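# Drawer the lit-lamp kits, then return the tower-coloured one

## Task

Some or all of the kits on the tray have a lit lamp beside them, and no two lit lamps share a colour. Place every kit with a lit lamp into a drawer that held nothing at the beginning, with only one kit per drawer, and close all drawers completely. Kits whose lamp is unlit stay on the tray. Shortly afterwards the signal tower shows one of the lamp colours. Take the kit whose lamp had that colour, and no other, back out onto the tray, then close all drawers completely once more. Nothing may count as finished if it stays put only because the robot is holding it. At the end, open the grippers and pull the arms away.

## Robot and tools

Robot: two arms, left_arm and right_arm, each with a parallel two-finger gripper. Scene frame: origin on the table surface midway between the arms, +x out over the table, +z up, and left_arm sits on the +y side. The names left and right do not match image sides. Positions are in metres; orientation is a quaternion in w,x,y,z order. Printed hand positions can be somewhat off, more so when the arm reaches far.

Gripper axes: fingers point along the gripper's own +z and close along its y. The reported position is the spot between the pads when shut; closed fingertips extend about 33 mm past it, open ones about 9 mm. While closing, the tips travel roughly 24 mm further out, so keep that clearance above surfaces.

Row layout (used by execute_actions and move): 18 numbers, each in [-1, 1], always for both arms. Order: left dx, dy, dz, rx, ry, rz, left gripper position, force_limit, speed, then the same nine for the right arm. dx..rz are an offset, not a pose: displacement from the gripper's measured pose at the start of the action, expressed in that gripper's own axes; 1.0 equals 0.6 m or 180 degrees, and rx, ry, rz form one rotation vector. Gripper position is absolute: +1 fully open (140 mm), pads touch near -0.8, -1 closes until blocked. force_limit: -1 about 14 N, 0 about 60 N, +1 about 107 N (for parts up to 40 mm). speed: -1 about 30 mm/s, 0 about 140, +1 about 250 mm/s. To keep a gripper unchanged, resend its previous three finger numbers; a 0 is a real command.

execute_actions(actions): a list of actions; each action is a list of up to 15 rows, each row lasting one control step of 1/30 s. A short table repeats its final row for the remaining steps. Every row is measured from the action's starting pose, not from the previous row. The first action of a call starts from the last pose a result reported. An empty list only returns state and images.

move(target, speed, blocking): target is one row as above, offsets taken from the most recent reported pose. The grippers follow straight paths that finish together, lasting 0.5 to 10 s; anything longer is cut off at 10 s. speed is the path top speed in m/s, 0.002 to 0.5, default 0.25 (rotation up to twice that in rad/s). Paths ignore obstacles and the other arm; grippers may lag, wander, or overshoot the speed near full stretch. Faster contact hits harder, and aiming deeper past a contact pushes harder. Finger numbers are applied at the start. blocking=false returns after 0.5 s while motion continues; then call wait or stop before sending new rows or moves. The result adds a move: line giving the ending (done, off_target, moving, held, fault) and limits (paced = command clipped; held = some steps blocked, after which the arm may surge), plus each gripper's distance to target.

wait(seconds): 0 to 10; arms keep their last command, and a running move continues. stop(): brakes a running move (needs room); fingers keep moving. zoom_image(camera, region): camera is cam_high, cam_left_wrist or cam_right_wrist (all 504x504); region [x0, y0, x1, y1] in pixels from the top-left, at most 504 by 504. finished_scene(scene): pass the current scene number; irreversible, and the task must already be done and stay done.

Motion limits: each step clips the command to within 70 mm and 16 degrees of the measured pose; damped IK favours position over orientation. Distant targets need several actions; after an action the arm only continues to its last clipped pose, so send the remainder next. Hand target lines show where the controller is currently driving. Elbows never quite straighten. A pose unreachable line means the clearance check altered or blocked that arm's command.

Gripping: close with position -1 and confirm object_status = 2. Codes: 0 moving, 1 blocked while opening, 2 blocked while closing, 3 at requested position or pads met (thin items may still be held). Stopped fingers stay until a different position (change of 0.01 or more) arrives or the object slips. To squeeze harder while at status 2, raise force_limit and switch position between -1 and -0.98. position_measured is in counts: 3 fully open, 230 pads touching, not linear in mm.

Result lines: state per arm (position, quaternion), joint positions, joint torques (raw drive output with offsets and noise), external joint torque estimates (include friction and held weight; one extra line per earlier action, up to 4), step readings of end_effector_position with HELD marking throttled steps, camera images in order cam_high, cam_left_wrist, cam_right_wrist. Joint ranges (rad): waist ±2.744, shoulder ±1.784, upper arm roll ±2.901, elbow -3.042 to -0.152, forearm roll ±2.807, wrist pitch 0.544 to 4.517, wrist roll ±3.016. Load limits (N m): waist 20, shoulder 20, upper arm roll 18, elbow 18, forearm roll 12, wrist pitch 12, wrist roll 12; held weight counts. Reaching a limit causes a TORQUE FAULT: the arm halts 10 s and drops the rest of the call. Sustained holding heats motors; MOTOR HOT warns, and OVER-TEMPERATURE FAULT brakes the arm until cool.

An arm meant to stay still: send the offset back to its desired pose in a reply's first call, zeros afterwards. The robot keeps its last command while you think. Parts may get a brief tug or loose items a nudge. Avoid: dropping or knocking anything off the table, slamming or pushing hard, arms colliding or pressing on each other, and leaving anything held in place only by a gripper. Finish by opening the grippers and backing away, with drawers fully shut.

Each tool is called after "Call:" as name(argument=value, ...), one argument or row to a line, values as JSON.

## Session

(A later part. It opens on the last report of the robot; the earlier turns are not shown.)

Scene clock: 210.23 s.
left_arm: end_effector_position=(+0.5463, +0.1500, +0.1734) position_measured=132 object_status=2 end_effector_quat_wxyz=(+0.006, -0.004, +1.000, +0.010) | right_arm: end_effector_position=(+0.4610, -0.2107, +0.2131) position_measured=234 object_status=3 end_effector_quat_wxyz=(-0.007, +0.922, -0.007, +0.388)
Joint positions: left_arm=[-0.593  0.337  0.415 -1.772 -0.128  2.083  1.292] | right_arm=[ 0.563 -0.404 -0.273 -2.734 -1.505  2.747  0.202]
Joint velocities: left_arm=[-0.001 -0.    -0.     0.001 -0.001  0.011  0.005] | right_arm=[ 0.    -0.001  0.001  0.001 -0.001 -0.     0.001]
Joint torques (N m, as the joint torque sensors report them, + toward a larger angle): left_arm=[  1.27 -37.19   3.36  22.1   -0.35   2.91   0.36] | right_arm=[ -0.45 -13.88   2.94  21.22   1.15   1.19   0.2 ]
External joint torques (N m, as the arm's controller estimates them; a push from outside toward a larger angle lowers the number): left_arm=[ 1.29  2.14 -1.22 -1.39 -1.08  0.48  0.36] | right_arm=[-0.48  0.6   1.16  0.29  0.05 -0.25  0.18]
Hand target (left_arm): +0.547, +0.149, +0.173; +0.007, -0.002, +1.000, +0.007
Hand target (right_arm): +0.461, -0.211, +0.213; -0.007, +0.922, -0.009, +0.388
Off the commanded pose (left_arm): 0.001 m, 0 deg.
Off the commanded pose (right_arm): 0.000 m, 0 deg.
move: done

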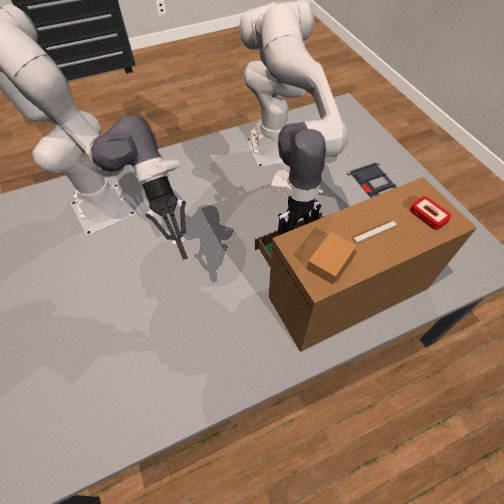

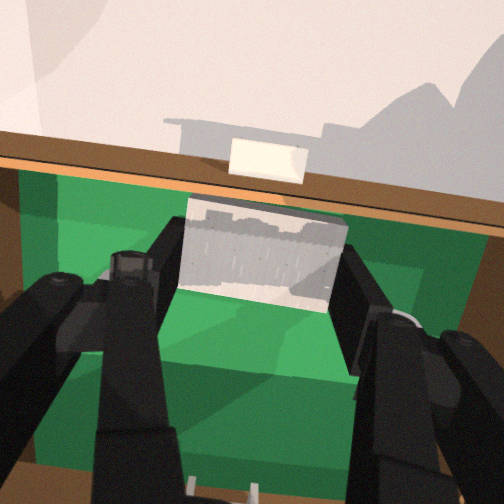

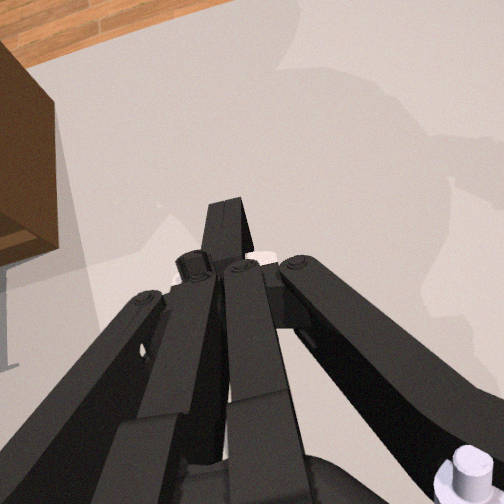

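Call:
move(
  target=[-0.03,0,0.002,0,0,0,-1,0,0.2,0,0,0,0,0,0,-1,0.3,0.3],
  speed=0.05,
)

Call:
move(
  target=[0,0,0.025,0,0,0,-1,0,0.2,0,0,0,0,0,0,-1,0.3,0.3],
  speed=0.03,
)

Scene clock: 213.00 s.
left_arm: end_effector_position=(+0.5648, +0.1510, +0.1726) position_measured=132 object_status=2 end_effector_quat_wxyz=(+0.008, -0.006, +1.000, +0.011) | right_arm: end_effector_position=(+0.4610, -0.2107, +0.2131) position_measured=234 object_status=3 end_effector_quat_wxyz=(-0.007, +0.922, -0.007, +0.388)
Joint positions: left_arm=[-0.57   0.39   0.411 -1.7   -0.144  2.063  1.305] | right_arm=[ 0.563 -0.404 -0.273 -2.734 -1.505  2.747  0.202]
Joint velocities: left_arm=[ 0.004  0.004 -0.003  0.008 -0.005 -0.012  0.01 ] | right_arm=[-0.001  0.001 -0.     0.002 -0.     0.001  0.   ]
Joint torques (N m, as the joint torque sensors report them, + toward a larger angle): left_arm=[  2.36 -39.01   4.05  24.61  -0.58   2.     0.3 ] | right_arm=[ -0.21 -13.73   2.8   21.37   1.06   1.37   0.11]
External joint torques (N m, as the arm's controller estimates them; a push from outside toward a larger angle lowers the number): left_arm=[ 2.37  2.12 -1.17  1.1  -1.32 -0.43  0.3 ] | right_arm=[-0.23  0.75  1.02  0.34 -0.04 -0.07  0.09]
Hand target (left_arm): +0.564, +0.150, +0.172; +0.005, -0.004, +1.000, +0.009
Hand target (right_arm): +0.461, -0.211, +0.213; -0.007, +0.922, -0.007, +0.388
Off the commanded pose (left_arm): 0.001 m, 0 deg.
Off the commanded pose (right_arm): 0.000 m, 0 deg.
move: done

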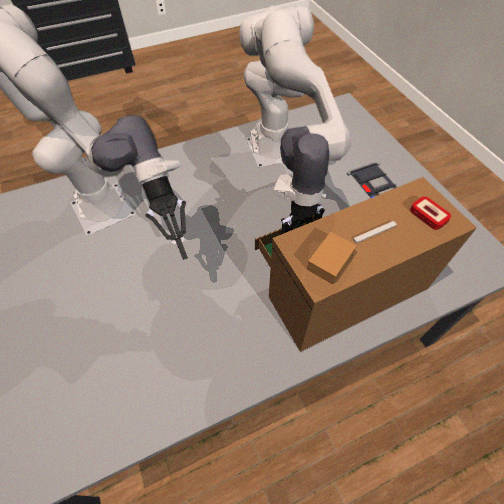

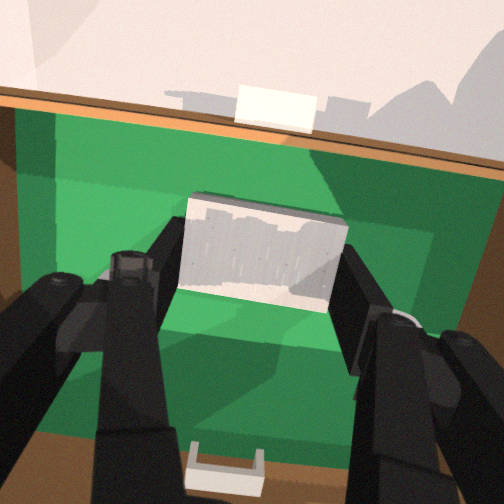

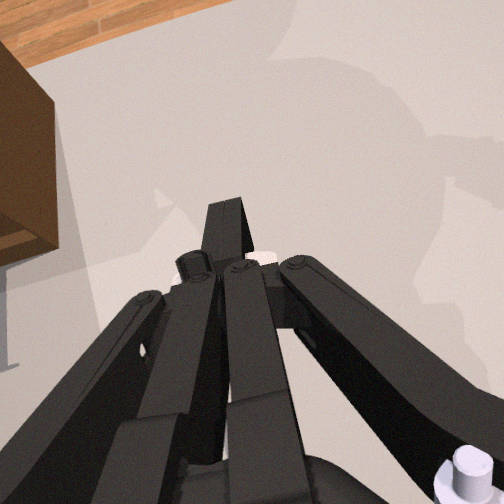

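Scene clock: 213.80 s.
left_arm: end_effector_position=(+0.5709, +0.1502, +0.1715) position_measured=132 object_status=2 end_effector_quat_wxyz=(+0.018, -0.007, +1.000, +0.008) | right_arm: end_effector_position=(+0.4610, -0.2107, +0.2131) position_measured=234 object_status=3 end_effector_quat_wxyz=(-0.007, +0.922, -0.007, +0.388)
Joint positions: left_arm=[-0.569  0.391  0.411 -1.706 -0.147  2.092  1.306] | right_arm=[ 0.563 -0.404 -0.273 -2.734 -1.505  2.747  0.202]
Joint velocities: left_arm=[ 0.002  0.002  0.    -0.001  0.     0.011  0.003] | right_arm=[-0.001 -0.001  0.     0.001 -0.001  0.    -0.002]
Joint torques (N m, as the joint torque sensors report them, + toward a larger angle): left_arm=[  0.95 -30.7    2.64  16.27  -0.77   2.66   0.31] | right_arm=[ -0.47 -13.68   2.95  21.39   1.05   1.33   0.13]
External joint torques (N m, as the arm's controller estimates them; a push from outside toward a larger angle lowers the number): left_arm=[ 0.92 10.38 -2.63 -7.26 -1.51  0.16  0.32] | right_arm=[-0.42  0.77  1.24  0.45 -0.05 -0.09  0.11]
Hand target (left_arm): +0.565, +0.151, +0.158; +0.008, -0.006, +1.000, +0.011
Hand target (right_arm): +0.461, -0.211, +0.213; -0.007, +0.922, -0.007, +0.388
Off the commanded pose (left_arm): 0.015 m, 1 deg.
Off the commanded pose (right_arm): 0.000 m, 0 deg.
move: off_target (left_arm)

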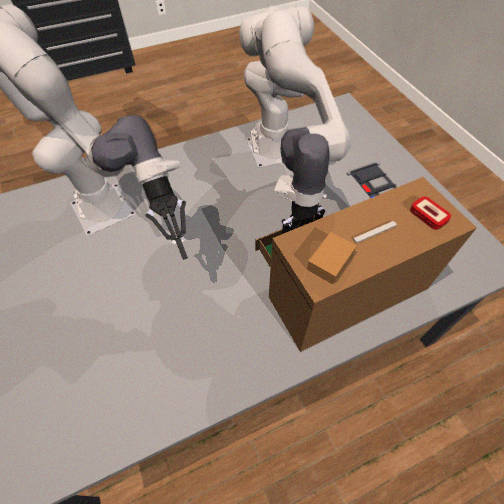

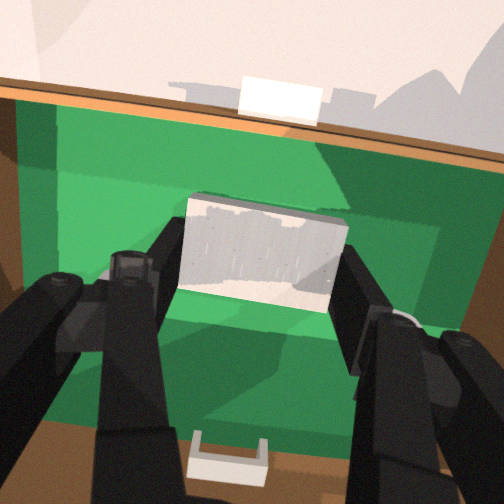

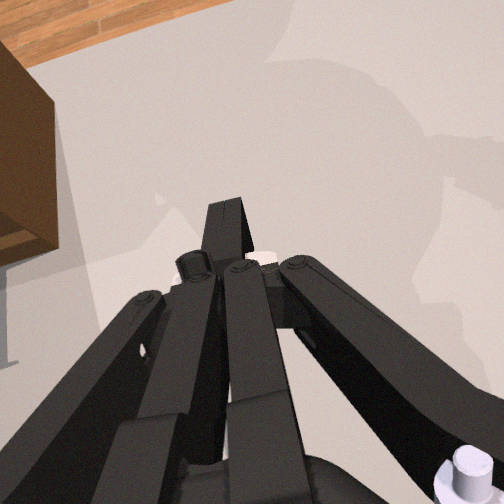

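Call:
move(
  target=[0,0,-0.003,0,0,0,0.25,0,0.3,0,0,0,0,0,0,-1,0.3,0.3],
)

Call:
move(
  target=[0.03,0,-0.13,0,0,0,0.25,0,0.3,0,0,0,0,0,0,-1,0.3,0.3],
  speed=0.2,
)

Call:
move(
  target=[0.35,0.7,0,0,0,0,0.25,0,0.3,-0.03,-0.25,0.03,0,0,0,-1,0.3,0.3],
  speed=0.3,
)

Scene clock: 217.47 s.
left_arm: end_effector_position=(+0.5709, +0.1502, +0.1721) position_measured=98 object_status=3 end_effector_quat_wxyz=(+0.018, -0.007, +1.000, +0.007) | right_arm: end_effector_position=(+0.4610, -0.2107, +0.2131) position_measured=234 object_status=3 end_effector_quat_wxyz=(-0.007, +0.922, -0.007, +0.388)
Joint positions: left_arm=[-0.569  0.39   0.411 -1.706 -0.147  2.091  1.307] | right_arm=[ 0.563 -0.404 -0.273 -2.734 -1.505  2.747  0.202]
Joint velocities: left_arm=[-0.001 -0.    -0.001  0.     0.    -0.002  0.001] | right_arm=[ 0.001  0.002 -0.     0.    -0.001  0.001  0.001]
Joint torques (N m, as the joint torque sensors report them, + toward a larger angle): left_arm=[  0.4  -39.7    4.59  24.66   0.96   2.     0.04] | right_arm=[ -0.41 -13.64   2.92  21.51   1.05   1.34   0.11]
External joint torques (N m, as the arm's controller estimates them; a push from outside toward a larger angle lowers the number): left_arm=[ 0.65  1.54 -0.45  0.97  0.23 -0.51  0.04] | right_arm=[-0.44  0.69  1.14  0.66 -0.05 -0.09  0.09]
Hand target (left_arm): +0.571, +0.150, +0.173; +0.018, -0.007, +1.000, +0.008
Hand target (right_arm): +0.461, -0.211, +0.213; -0.007, +0.922, -0.007, +0.388
Off the commanded pose (left_arm): 0.001 m, 0 deg.
Off the commanded pose (right_arm): 0.000 m, 0 deg.
move: done

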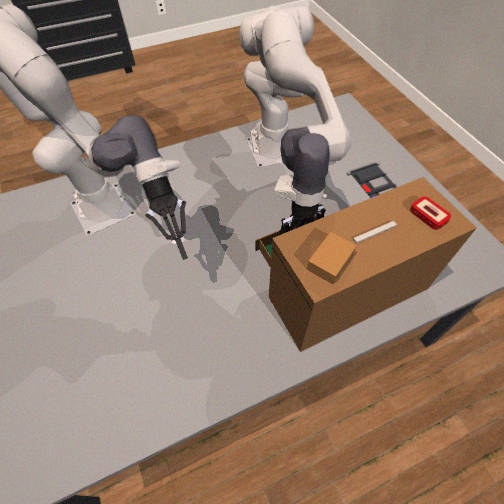

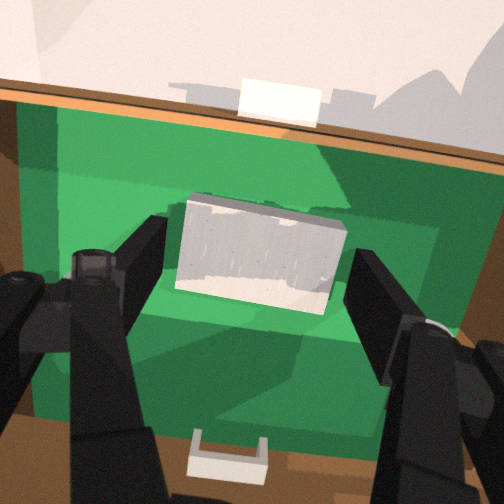

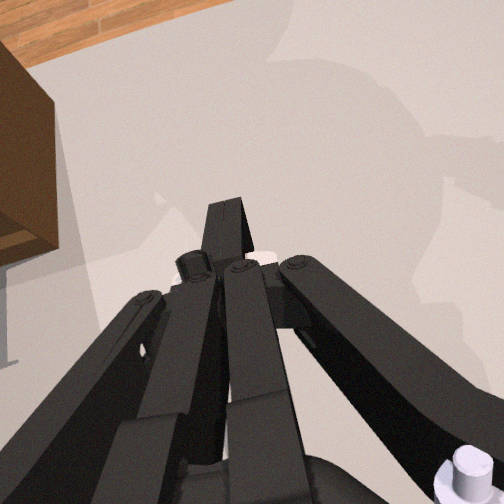

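Scene clock: 218.50 s.
left_arm: end_effector_position=(+0.5517, +0.1499, +0.2511) position_measured=98 object_status=3 end_effector_quat_wxyz=(+0.021, -0.006, +1.000, +0.006) | right_arm: end_effector_position=(+0.4610, -0.2107, +0.2131) position_measured=234 object_status=3 end_effector_quat_wxyz=(-0.007, +0.922, -0.007, +0.388)
Joint positions: left_arm=[-0.598  0.265  0.424 -1.674 -0.091  1.951  1.268] | right_arm=[ 0.563 -0.404 -0.273 -2.734 -1.505  2.747  0.202]
Joint velocities: left_arm=[-0.     0.    -0.001  0.001  0.001 -0.011 -0.011] | right_arm=[-0.001  0.001  0.002  0.     0.001  0.    -0.   ]
Joint torques (N m, as the joint torque sensors report them, + toward a larger angle): left_arm=[ -0.28 -35.96   3.54  24.55   1.72   2.16  -0.07] | right_arm=[ -0.5  -13.68   2.96  21.38   1.07   1.33   0.1 ]
External joint torques (N m, as the arm's controller estimates them; a push from outside toward a larger angle lowers the number): left_arm=[-0.22  1.68 -0.06  0.34  0.94 -0.35 -0.07] | right_arm=[-0.48  0.66  1.22  0.52 -0.03 -0.09  0.08]
Hand target (left_arm): +0.550, +0.151, +0.250; +0.019, -0.008, +1.000, +0.009
Hand target (right_arm): +0.461, -0.211, +0.213; -0.007, +0.922, -0.007, +0.388
Off the commanded pose (left_arm): 0.003 m, 0 deg.
Off the commanded pose (right_arm): 0.000 m, 0 deg.
move: done

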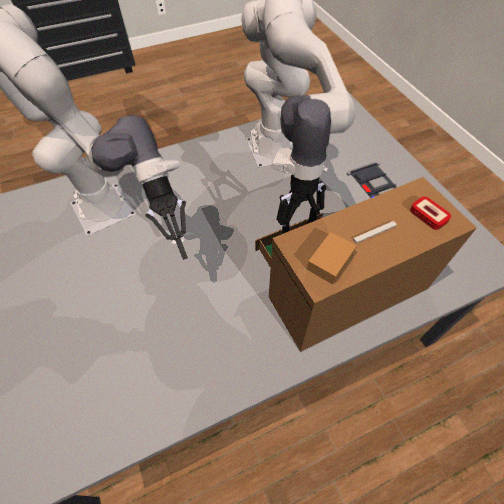

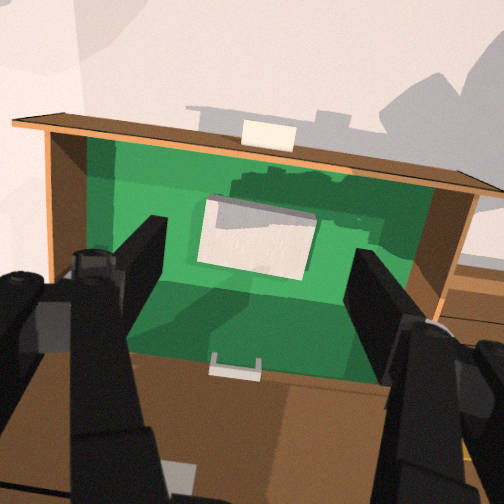

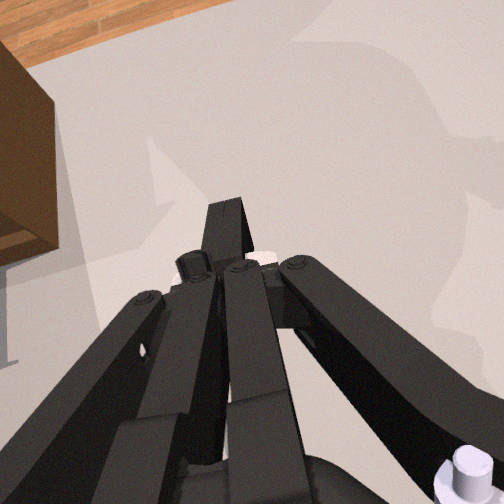

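Scene clock: 220.90 s.
left_arm: end_effector_position=(+0.3373, +0.5740, +0.2451) position_measured=98 object_status=3 end_effector_quat_wxyz=(+0.021, -0.017, +1.000, +0.009) | right_arm: end_effector_position=(+0.4642, -0.0645, +0.1926) position_measured=234 object_status=3 end_effector_quat_wxyz=(-0.002, +0.921, -0.003, +0.390)
Joint positions: left_arm=[-0.281 -0.555  0.8   -2.39   0.434  1.994  1.671] | right_arm=[ 0.711 -0.076 -0.084 -2.45  -1.355  2.597  0.349]
Joint velocities: left_arm=[-0.     0.     0.    -0.002 -0.001 -0.001  0.028] | right_arm=[-0.     0.001  0.     0.001  0.001 -0.001  0.005]
Joint torques (N m, as the joint torque sensors report them, + toward a larger angle): left_arm=[ -0.97  -6.56 -11.38  20.74   1.55   2.08   0.15] | right_arm=[  0.74 -23.73   2.25  22.79   1.61   0.86   0.47]
External joint torques (N m, as the arm's controller estimates them; a push from outside toward a larger angle lowers the number): left_arm=[-0.97 -1.36 -0.26 -1.81  0.77 -0.44  0.15] | right_arm=[ 0.78  2.31  2.19  1.88  0.88 -0.27  0.45]
Hand target (left_arm): +0.336, +0.574, +0.244; +0.019, -0.010, +1.000, +0.010
Hand target (right_arm): +0.464, -0.063, +0.193; -0.004, +0.921, -0.007, +0.390
Off the commanded pose (left_arm): 0.007 m, 1 deg.
Off the commanded pose (right_arm): 0.005 m, 1 deg.
move: off_target (left_arm, right_arm)

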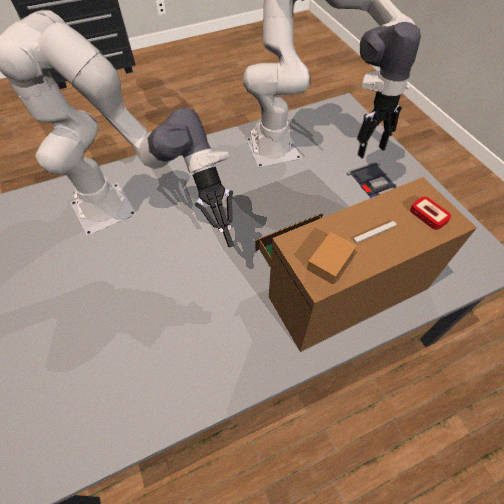

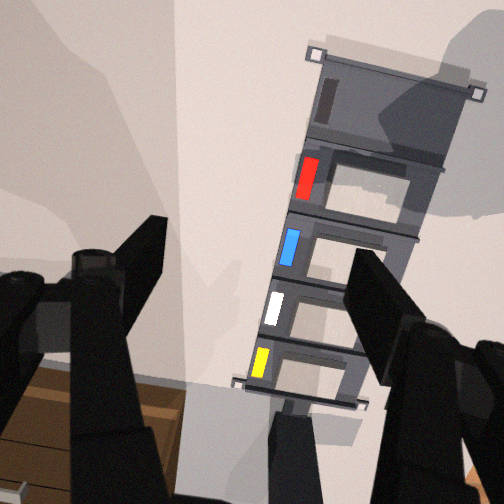

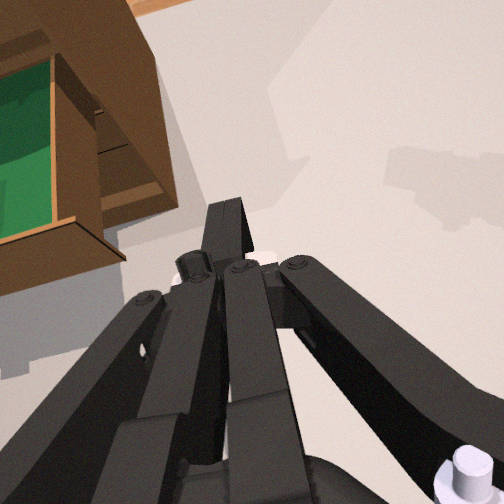

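Call:
move(
  target=[0,0.177,0.283,0,0.013,0,0.25,0,0.3,-0.055,-0.345,-0.03,0,0,0,-0.15,0.3,0.3],
  speed=0.2,
)

Scene clock: 227.43 s.
left_arm: end_effector_position=(+0.3455, +0.6782, +0.0772) position_measured=98 object_status=3 end_effector_quat_wxyz=(+0.004, -0.008, +1.000, +0.007) | right_arm: end_effector_position=(+0.4301, +0.1411, +0.1855) position_measured=148 object_status=3 end_effector_quat_wxyz=(-0.001, +0.919, -0.003, +0.393)
Joint positions: left_arm=[-1.202 -0.207  2.    -2.368  0.308  2.447  1.992] | right_arm=[ 0.894  0.332  0.072 -1.926 -1.123  2.313  0.325]
Joint velocities: left_arm=[-0.01  -0.     0.009  0.    -0.001 -0.012 -0.019] | right_arm=[-0.001 -0.    -0.    -0.    -0.001 -0.    -0.001]
Joint torques (N m, as the joint torque sensors report them, + toward a larger angle): left_arm=[-1.59 15.85 -5.63 20.7   0.61  1.97 -0.18] | right_arm=[ -0.32 -38.28   2.57  24.49   1.08   0.83  -0.21]
External joint torques (N m, as the arm's controller estimates them; a push from outside toward a larger angle lowers the number): left_arm=[-1.65 -1.1  -0.26  0.67  0.07 -0.45 -0.18] | right_arm=[-0.35  2.41  1.66  2.28  0.86 -0.33 -0.23]
Hand target (left_arm): +0.345, +0.679, +0.078; +0.002, -0.012, +1.000, +0.007
Hand target (right_arm): +0.429, +0.142, +0.185; +0.000, +0.920, -0.001, +0.392
Off the commanded pose (left_arm): 0.007 m, 1 deg.
Off the commanded pose (right_arm): 0.004 m, 0 deg.
move: off_target (left_arm, right_arm)

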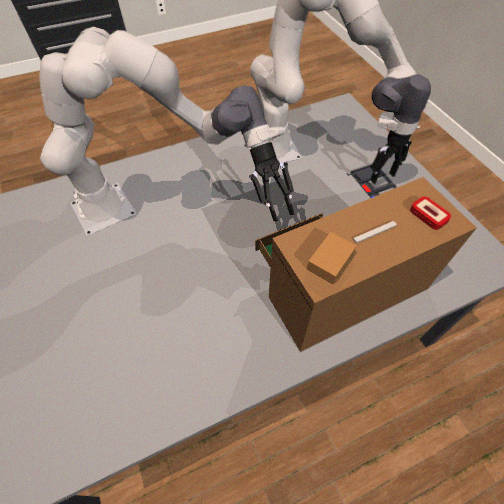

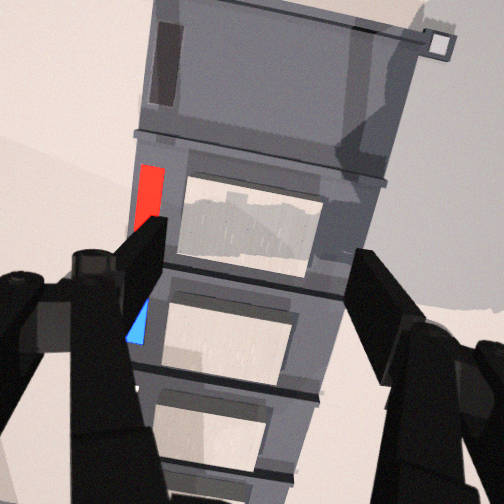

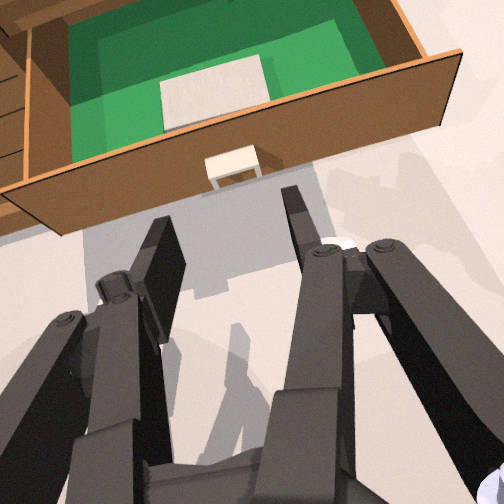

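Call:
move(
  target=[0.003,0.004,0.057,0,0,0,0.25,0,0.3,-0.007,-0.003,0.043,0,0,0,-0.15,0.3,0.3],
  speed=0.06,
)

Call:
move(
  target=[0,0,0,0,0,0,-1,0,0.2,0.18,0,0.178,0,0,0,-0.15,0.3,0.3],
  speed=0.08,
)

Scene clock: 232.13 s.
left_arm: end_effector_position=(+0.3434, +0.6807, +0.0435) position_measured=98 object_status=3 end_effector_quat_wxyz=(+0.003, -0.003, +1.000, +0.005) | right_arm: end_effector_position=(+0.4433, +0.1431, +0.1641) position_measured=148 object_status=3 end_effector_quat_wxyz=(+0.001, +0.920, +0.000, +0.392)
Joint positions: left_arm=[-1.323 -0.3    2.146 -2.37   0.435  2.503  1.919] | right_arm=[ 0.886  0.387  0.057 -1.898 -1.147  2.341  0.334]
Joint velocities: left_arm=[-0.026 -0.001  0.022  0.    -0.     0.015 -0.03 ] | right_arm=[ 0.001 -0.001 -0.001  0.004 -0.002  0.007  0.008]
Joint torques (N m, as the joint torque sensors report them, + toward a larger angle): left_arm=[-0.3  21.79 -6.49 18.04  1.46  2.77 -0.06] | right_arm=[ -1.16 -39.57   0.3   23.7   -0.82   1.35   0.44]
External joint torques (N m, as the arm's controller estimates them; a push from outside toward a larger angle lowers the number): left_arm=[-0.44 -0.34  0.65 -0.82  0.97  0.33 -0.06] | right_arm=[-1.08  2.64 -0.5   1.65 -1.09  0.22  0.42]
Hand target (left_arm): +0.345, +0.681, +0.044; +0.005, -0.008, +1.000, +0.007
Hand target (right_arm): +0.446, +0.143, +0.165; -0.001, +0.919, -0.003, +0.393
Off the commanded pose (left_arm): 0.001 m, 1 deg.
Off the commanded pose (right_arm): 0.003 m, 1 deg.
move: done

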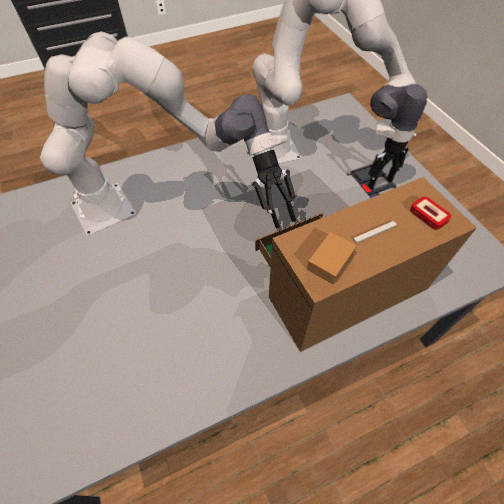

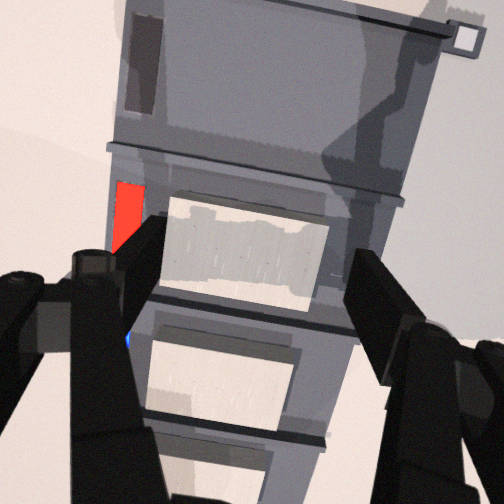

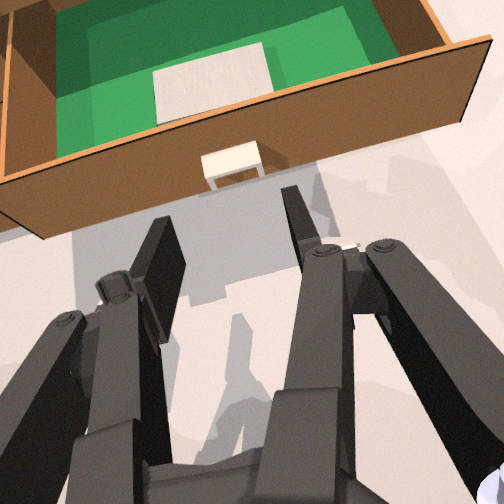

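Scene clock: 234.50 s.
left_arm: end_effector_position=(+0.3438, +0.6811, +0.0441) position_measured=132 object_status=2 end_effector_quat_wxyz=(+0.004, -0.003, +1.000, +0.006) | right_arm: end_effector_position=(+0.5920, +0.1462, +0.1660) position_measured=148 object_status=3 end_effector_quat_wxyz=(-0.003, +0.921, -0.005, +0.389)
Joint positions: left_arm=[-1.323 -0.299  2.145 -2.369  0.435  2.503  1.919] | right_arm=[ 0.695  0.616  0.055 -1.559 -1.09   2.432  0.097]
Joint velocities: left_arm=[-0.     0.002 -0.     0.    -0.     0.001 -0.001] | right_arm=[-0.003  0.001  0.004  0.003  0.004 -0.003 -0.036]
Joint torques (N m, as the joint torque sensors report them, + toward a larger angle): left_arm=[ 0.4  19.54 -7.99 17.63  0.46  2.48  0.12] | right_arm=[ -1.65 -46.7    3.37  26.79   1.12   1.43  -0.12]
External joint torques (N m, as the arm's controller estimates them; a push from outside toward a larger angle lowers the number): left_arm=[ 0.43 -2.71 -0.74 -1.3  -0.05  0.03  0.12] | right_arm=[-1.65  2.51  1.91  3.67  0.56 -0.15 -0.14]
Hand target (left_arm): +0.343, +0.681, +0.044; +0.003, -0.003, +1.000, +0.005
Hand target (right_arm): +0.594, +0.146, +0.167; -0.000, +0.921, -0.000, +0.389
Off the commanded pose (left_arm): 0.001 m, 0 deg.
Off the commanded pose (right_arm): 0.005 m, 1 deg.
move: off_target (right_arm)

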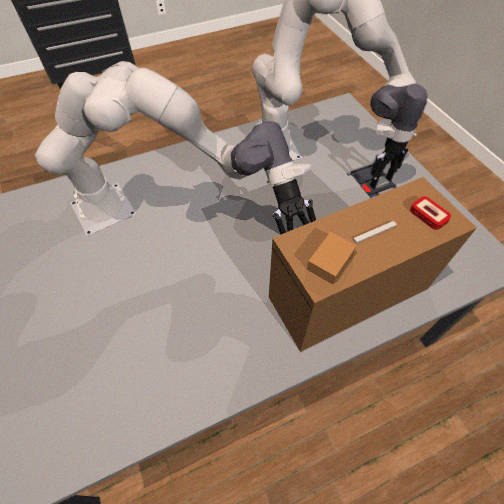

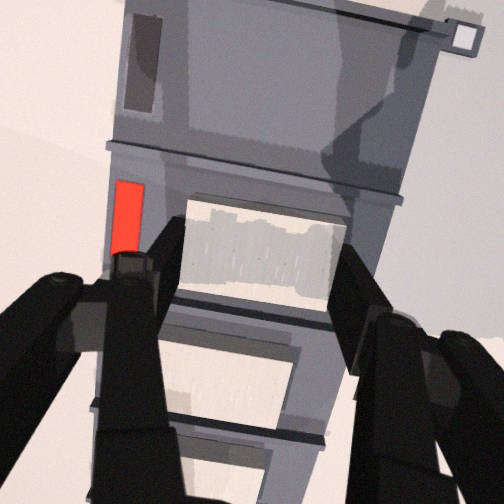

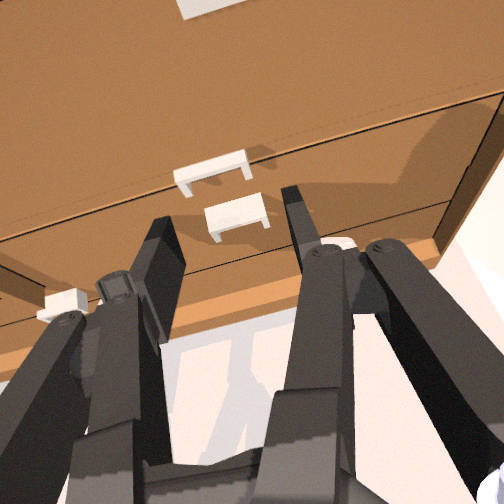

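Call:
move(
  target=[0,0,-0.05,0,0,0,-1,0,0.2,0.012,0,0.012,0,0,0,-0.15,0.3,0.3],
  speed=0.04,
)

Call:
move(
  target=[0,0,-0.1,0,0,0,-1,0,0.2,-0.04,0.004,-0.04,0,0,0,-0.15,0.3,0.3],
  speed=0.15,
)

Call:
move(
  target=[0,0,-0.15,0,0,0,-1,0,0.2,0.052,0,-0.046,0,0,0,-0.15,0.3,0.3],
  speed=0.15,
)

Scene clock: 238.70 s.
left_arm: end_effector_position=(+0.3435, +0.6803, +0.0726) position_measured=132 object_status=2 end_effector_quat_wxyz=(+0.003, -0.008, +1.000, +0.007) | right_arm: end_effector_position=(+0.5950, +0.1491, +0.1647) position_measured=148 object_status=3 end_effector_quat_wxyz=(-0.002, +0.922, -0.004, +0.388)
Joint positions: left_arm=[-1.212 -0.222  2.018 -2.369  0.329  2.453  1.982] | right_arm=[ 0.694  0.631  0.057 -1.538 -1.08   2.428  0.082]
Joint velocities: left_arm=[ 0.033 -0.002 -0.028  0.002 -0.002 -0.016  0.033] | right_arm=[ 0.    -0.001  0.001  0.001  0.002  0.    -0.004]
Joint torques (N m, as the joint torque sensors report them, + toward a larger angle): left_arm=[ 1.74 17.07 -8.6  20.64 -0.59  1.92  0.26] | right_arm=[ -5.29 -45.77   0.77  28.63   0.53   2.62  -0.18]
External joint torques (N m, as the arm's controller estimates them; a push from outside toward a larger angle lowers the number): left_arm=[ 1.85 -0.64 -2.75  0.61 -1.14 -0.53  0.26] | right_arm=[-5.28  4.33 -0.76  5.21 -0.04  1.   -0.2 ]
Hand target (left_arm): +0.343, +0.681, +0.074; +0.002, -0.003, +1.000, +0.006
Hand target (right_arm): +0.602, +0.146, +0.166; -0.003, +0.921, -0.005, +0.389
Off the commanded pose (left_arm): 0.002 m, 1 deg.
Off the commanded pose (right_arm): 0.008 m, 0 deg.
move: off_target (right_arm)

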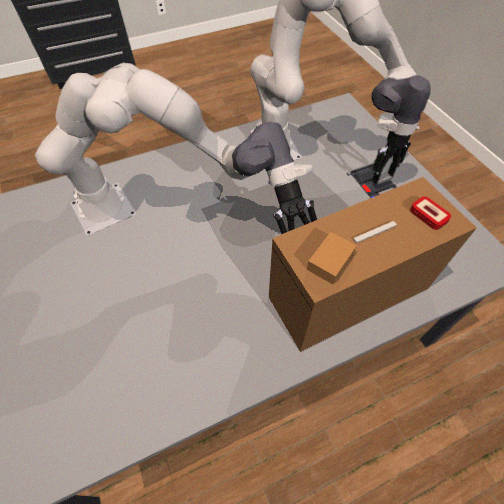

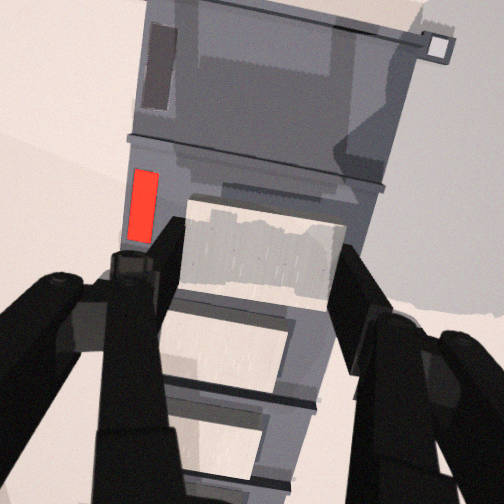

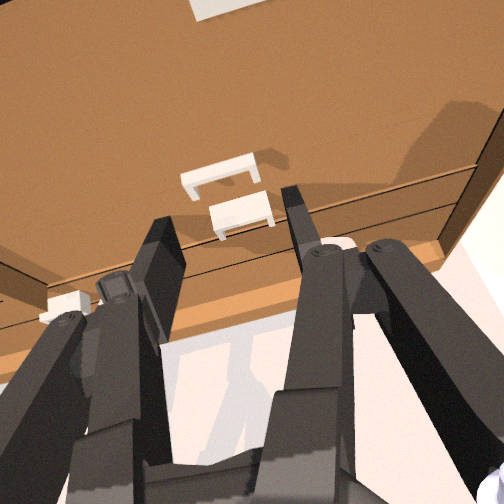

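Scene clock: 240.17 s.
left_arm: end_effector_position=(+0.3420, +0.6784, +0.1315) position_measured=132 object_status=2 end_effector_quat_wxyz=(-0.001, -0.013, +1.000, +0.005) | right_arm: end_effector_position=(+0.5610, +0.1473, +0.1639) position_measured=148 object_status=3 end_effector_quat_wxyz=(-0.002, +0.922, -0.002, +0.387)
Joint positions: left_arm=[-1.087  0.054  1.883 -2.335 -0.058  2.323  2.247] | right_arm=[ 0.732  0.565  0.051 -1.639 -1.102  2.424  0.142]
Joint velocities: left_arm=[ 0.002  0.007 -0.001 -0.004 -0.013 -0.001  0.043] | right_arm=[-0.     0.001  0.001 -0.001 -0.     0.001  0.005]
Joint torques (N m, as the joint torque sensors report them, + toward a larger angle): left_arm=[-1.42  8.52  3.01 20.15 -0.48  2.52  0.29] | right_arm=[  0.65 -47.01   1.05  21.92  -0.45   1.21   0.46]
External joint torques (N m, as the arm's controller estimates them; a push from outside toward a larger angle lowers the number): left_arm=[-1.43 -0.09  1.52 -1.67 -1.11  0.1   0.29] | right_arm=[ 0.69  0.96 -0.23 -1.1  -0.97 -0.3   0.44]
Hand target (left_arm): +0.342, +0.678, +0.131; -0.000, -0.007, +1.000, +0.005
Hand target (right_arm): +0.561, +0.146, +0.164; -0.002, +0.921, -0.004, +0.388
Off the commanded pose (left_arm): 0.002 m, 1 deg.
Off the commanded pose (right_arm): 0.001 m, 0 deg.
move: done

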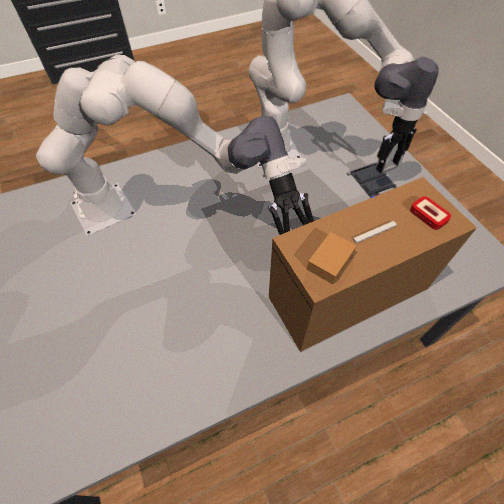

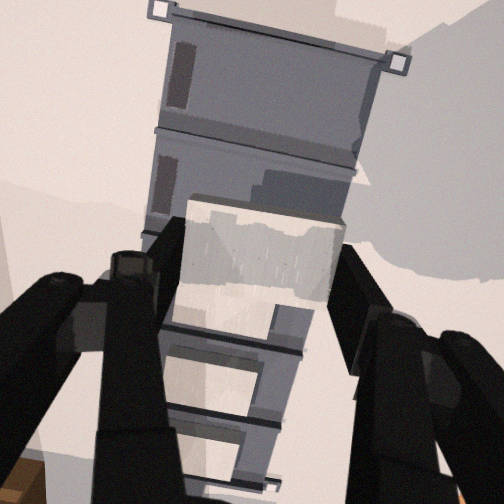

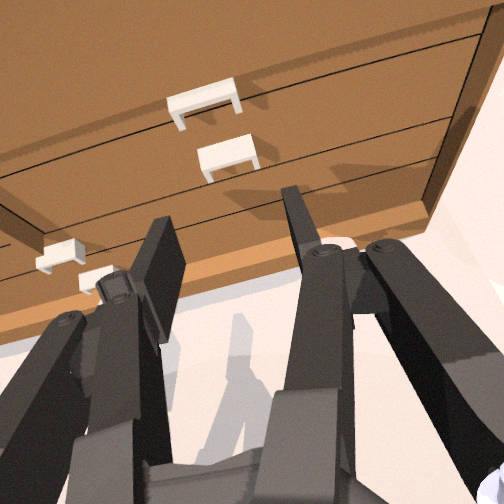

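Scene clock: 241.40 s.
left_arm: end_effector_position=(+0.3402, +0.6788, +0.2213) position_measured=132 object_status=2 end_effector_quat_wxyz=(-0.003, -0.019, +1.000, +0.007) | right_arm: end_effector_position=(+0.5627, +0.1469, +0.2044) position_measured=148 object_status=3 end_effector_quat_wxyz=(-0.004, +0.922, -0.005, +0.388)
Joint positions: left_arm=[-1.231  0.285  2.087 -2.215 -0.264  2.062  2.398] | right_arm=[ 0.719  0.511  0.071 -1.63  -1.051  2.387  0.075]
Joint velocities: left_arm=[-0.012 -0.001  0.012 -0.001 -0.    -0.01   0.022] | right_arm=[-0.001  0.     0.     0.001  0.003 -0.002 -0.016]
Joint torques (N m, as the joint torque sensors report them, + toward a larger angle): left_arm=[-0.6   6.96  8.18 22.38  0.01  1.88  0.3 ] | right_arm=[ -1.44 -45.29   3.72  25.29   1.37   1.31  -0.28]
External joint torques (N m, as the arm's controller estimates them; a push from outside toward a larger angle lowers the number): left_arm=[-0.73 -1.06  0.83 -0.53 -0.78 -0.55  0.3 ] | right_arm=[-1.38  1.75  2.32  1.74  0.89 -0.33 -0.3 ]
Hand target (left_arm): +0.340, +0.677, +0.221; -0.003, -0.014, +1.000, +0.005
Hand target (right_arm): +0.563, +0.147, +0.205; -0.002, +0.922, -0.002, +0.387
Off the commanded pose (left_arm): 0.002 m, 1 deg.
Off the commanded pose (right_arm): 0.001 m, 0 deg.
move: done

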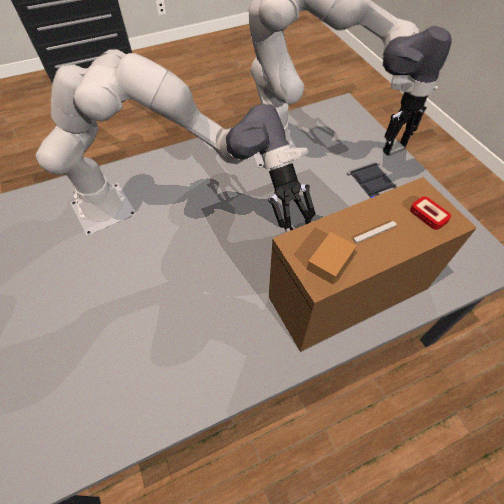

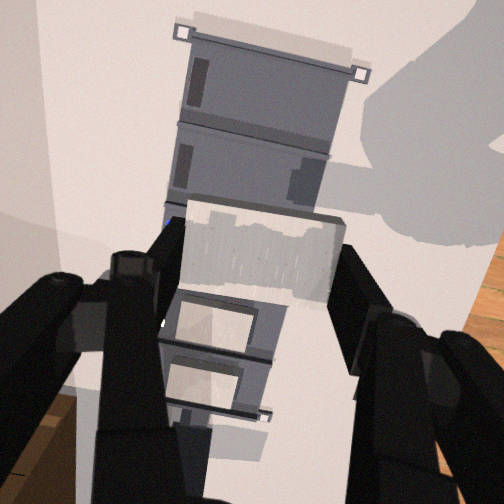

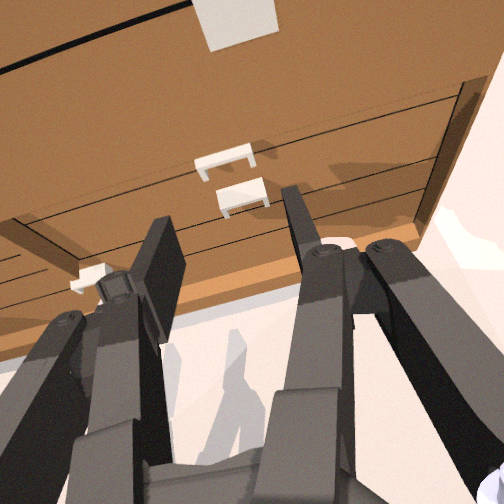

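Call:
move(
  target=[0,0,0,0,0,0,-1,0,0.2,0.033,0.007,0.032,0,0,0,-0.15,0.3,0.3],
  speed=0.06,
)

Call:
move(
  target=[0,0,0,0,0,0,-1,0,0.2,0,0,0,0,0,0,-1,0.3,-0.2],
)

Scene clock: 244.10 s.
left_arm: end_effector_position=(+0.3399, +0.6784, +0.2213) position_measured=132 object_status=2 end_effector_quat_wxyz=(-0.003, -0.016, +1.000, +0.007) | right_arm: end_effector_position=(+0.5909, +0.1409, +0.2053) position_measured=148 object_status=3 end_effector_quat_wxyz=(-0.004, +0.921, -0.011, +0.389)
Joint positions: left_arm=[-1.232  0.285  2.088 -2.215 -0.264  2.06   2.403] | right_arm=[ 0.683  0.55   0.072 -1.573 -1.042  2.399  0.041]
Joint velocities: left_arm=[ 0.001  0.003 -0.001  0.     0.001  0.    -0.   ] | right_arm=[ 0.001  0.001  0.009  0.005 -0.001  0.002 -0.022]
Joint torques (N m, as the joint torque sensors report them, + toward a larger angle): left_arm=[ 1.38  6.97  6.24 22.29  0.6   2.61 -0.09] | right_arm=[ -1.69 -45.39   4.32  25.8    1.4    1.95  -0.28]
External joint torques (N m, as the arm's controller estimates them; a push from outside toward a larger angle lowers the number): left_arm=[ 1.38 -1.16 -1.   -0.67 -0.18  0.18 -0.09] | right_arm=[-1.91  3.02  2.64  2.    0.87  0.23 -0.3 ]
Hand target (left_arm): +0.340, +0.679, +0.221; -0.003, -0.019, +1.000, +0.007
Hand target (right_arm): +0.590, +0.143, +0.205; -0.004, +0.922, -0.005, +0.387
Off the commanded pose (left_arm): 0.001 m, 0 deg.
Off the commanded pose (right_arm): 0.002 m, 1 deg.
move: done

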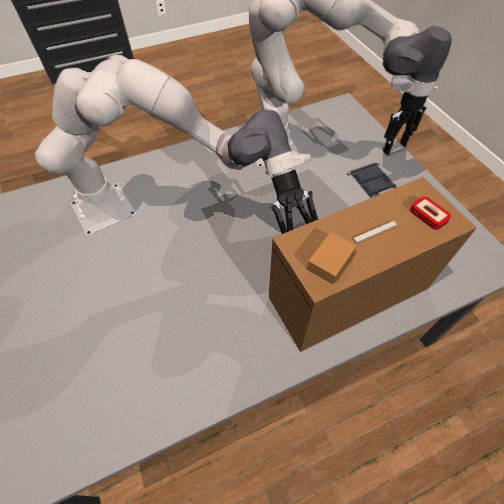

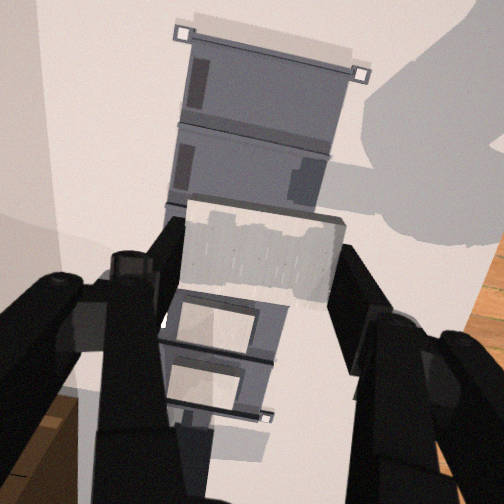

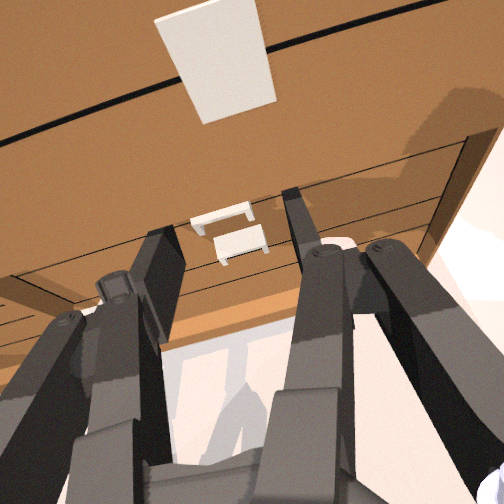

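Scene clock: 244.60 s.
left_arm: end_effector_position=(+0.3399, +0.6784, +0.2213) position_measured=132 object_status=2 end_effector_quat_wxyz=(-0.003, -0.016, +1.000, +0.007) | right_arm: end_effector_position=(+0.5895, +0.1433, +0.2057) position_measured=194 object_status=2 end_effector_quat_wxyz=(-0.006, +0.921, -0.009, +0.389)
Joint positions: left_arm=[-1.232  0.285  2.088 -2.215 -0.264  2.06   2.403] | right_arm=[ 0.684  0.55   0.073 -1.573 -1.042  2.402  0.041]
Joint velocities: left_arm=[ 0.001 -0.001 -0.002 -0.    -0.001  0.001 -0.   ] | right_arm=[ 0.     0.     0.    -0.001  0.001 -0.    -0.   ]
Joint torques (N m, as the joint torque sensors report them, + toward a larger angle): left_arm=[ 0.7   7.4   6.28 22.2   0.69  2.3   0.01] | right_arm=[ -1.13 -46.39   1.69  24.05   0.54   1.28   0.1 ]
External joint torques (N m, as the arm's controller estimates them; a push from outside toward a larger angle lowers the number): left_arm=[ 0.75 -0.68 -0.89 -0.7  -0.09 -0.12  0.01] | right_arm=[-1.16  1.81  0.06  0.34  0.   -0.44  0.08]
Hand target (left_arm): +0.340, +0.678, +0.221; -0.003, -0.016, +1.000, +0.007
Hand target (right_arm): +0.591, +0.141, +0.205; -0.004, +0.921, -0.011, +0.389
Off the commanded pose (left_arm): 0.000 m, 0 deg.
Off the commanded pose (right_arm): 0.003 m, 0 deg.
move: done

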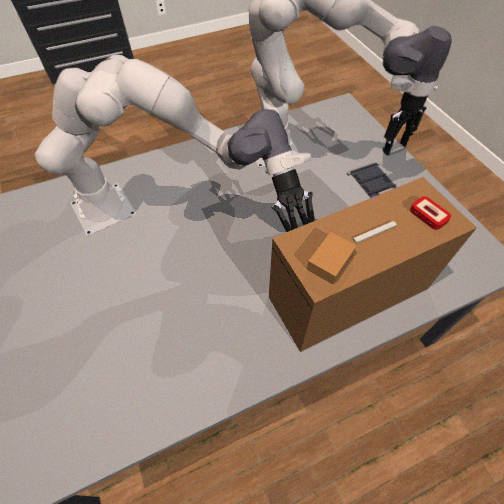

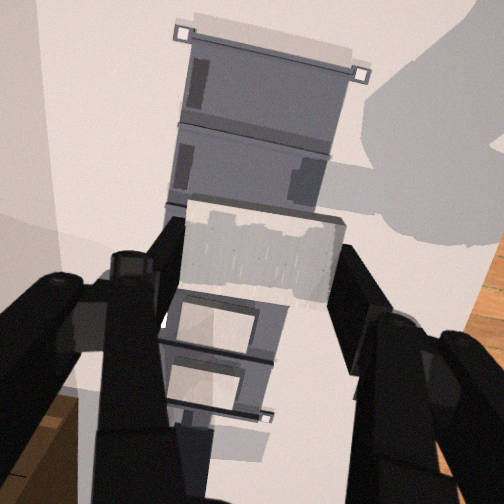

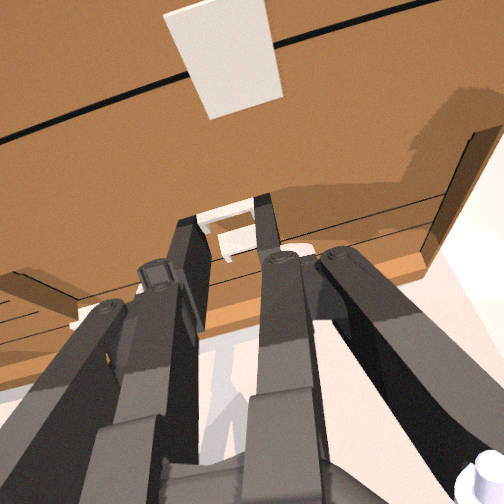

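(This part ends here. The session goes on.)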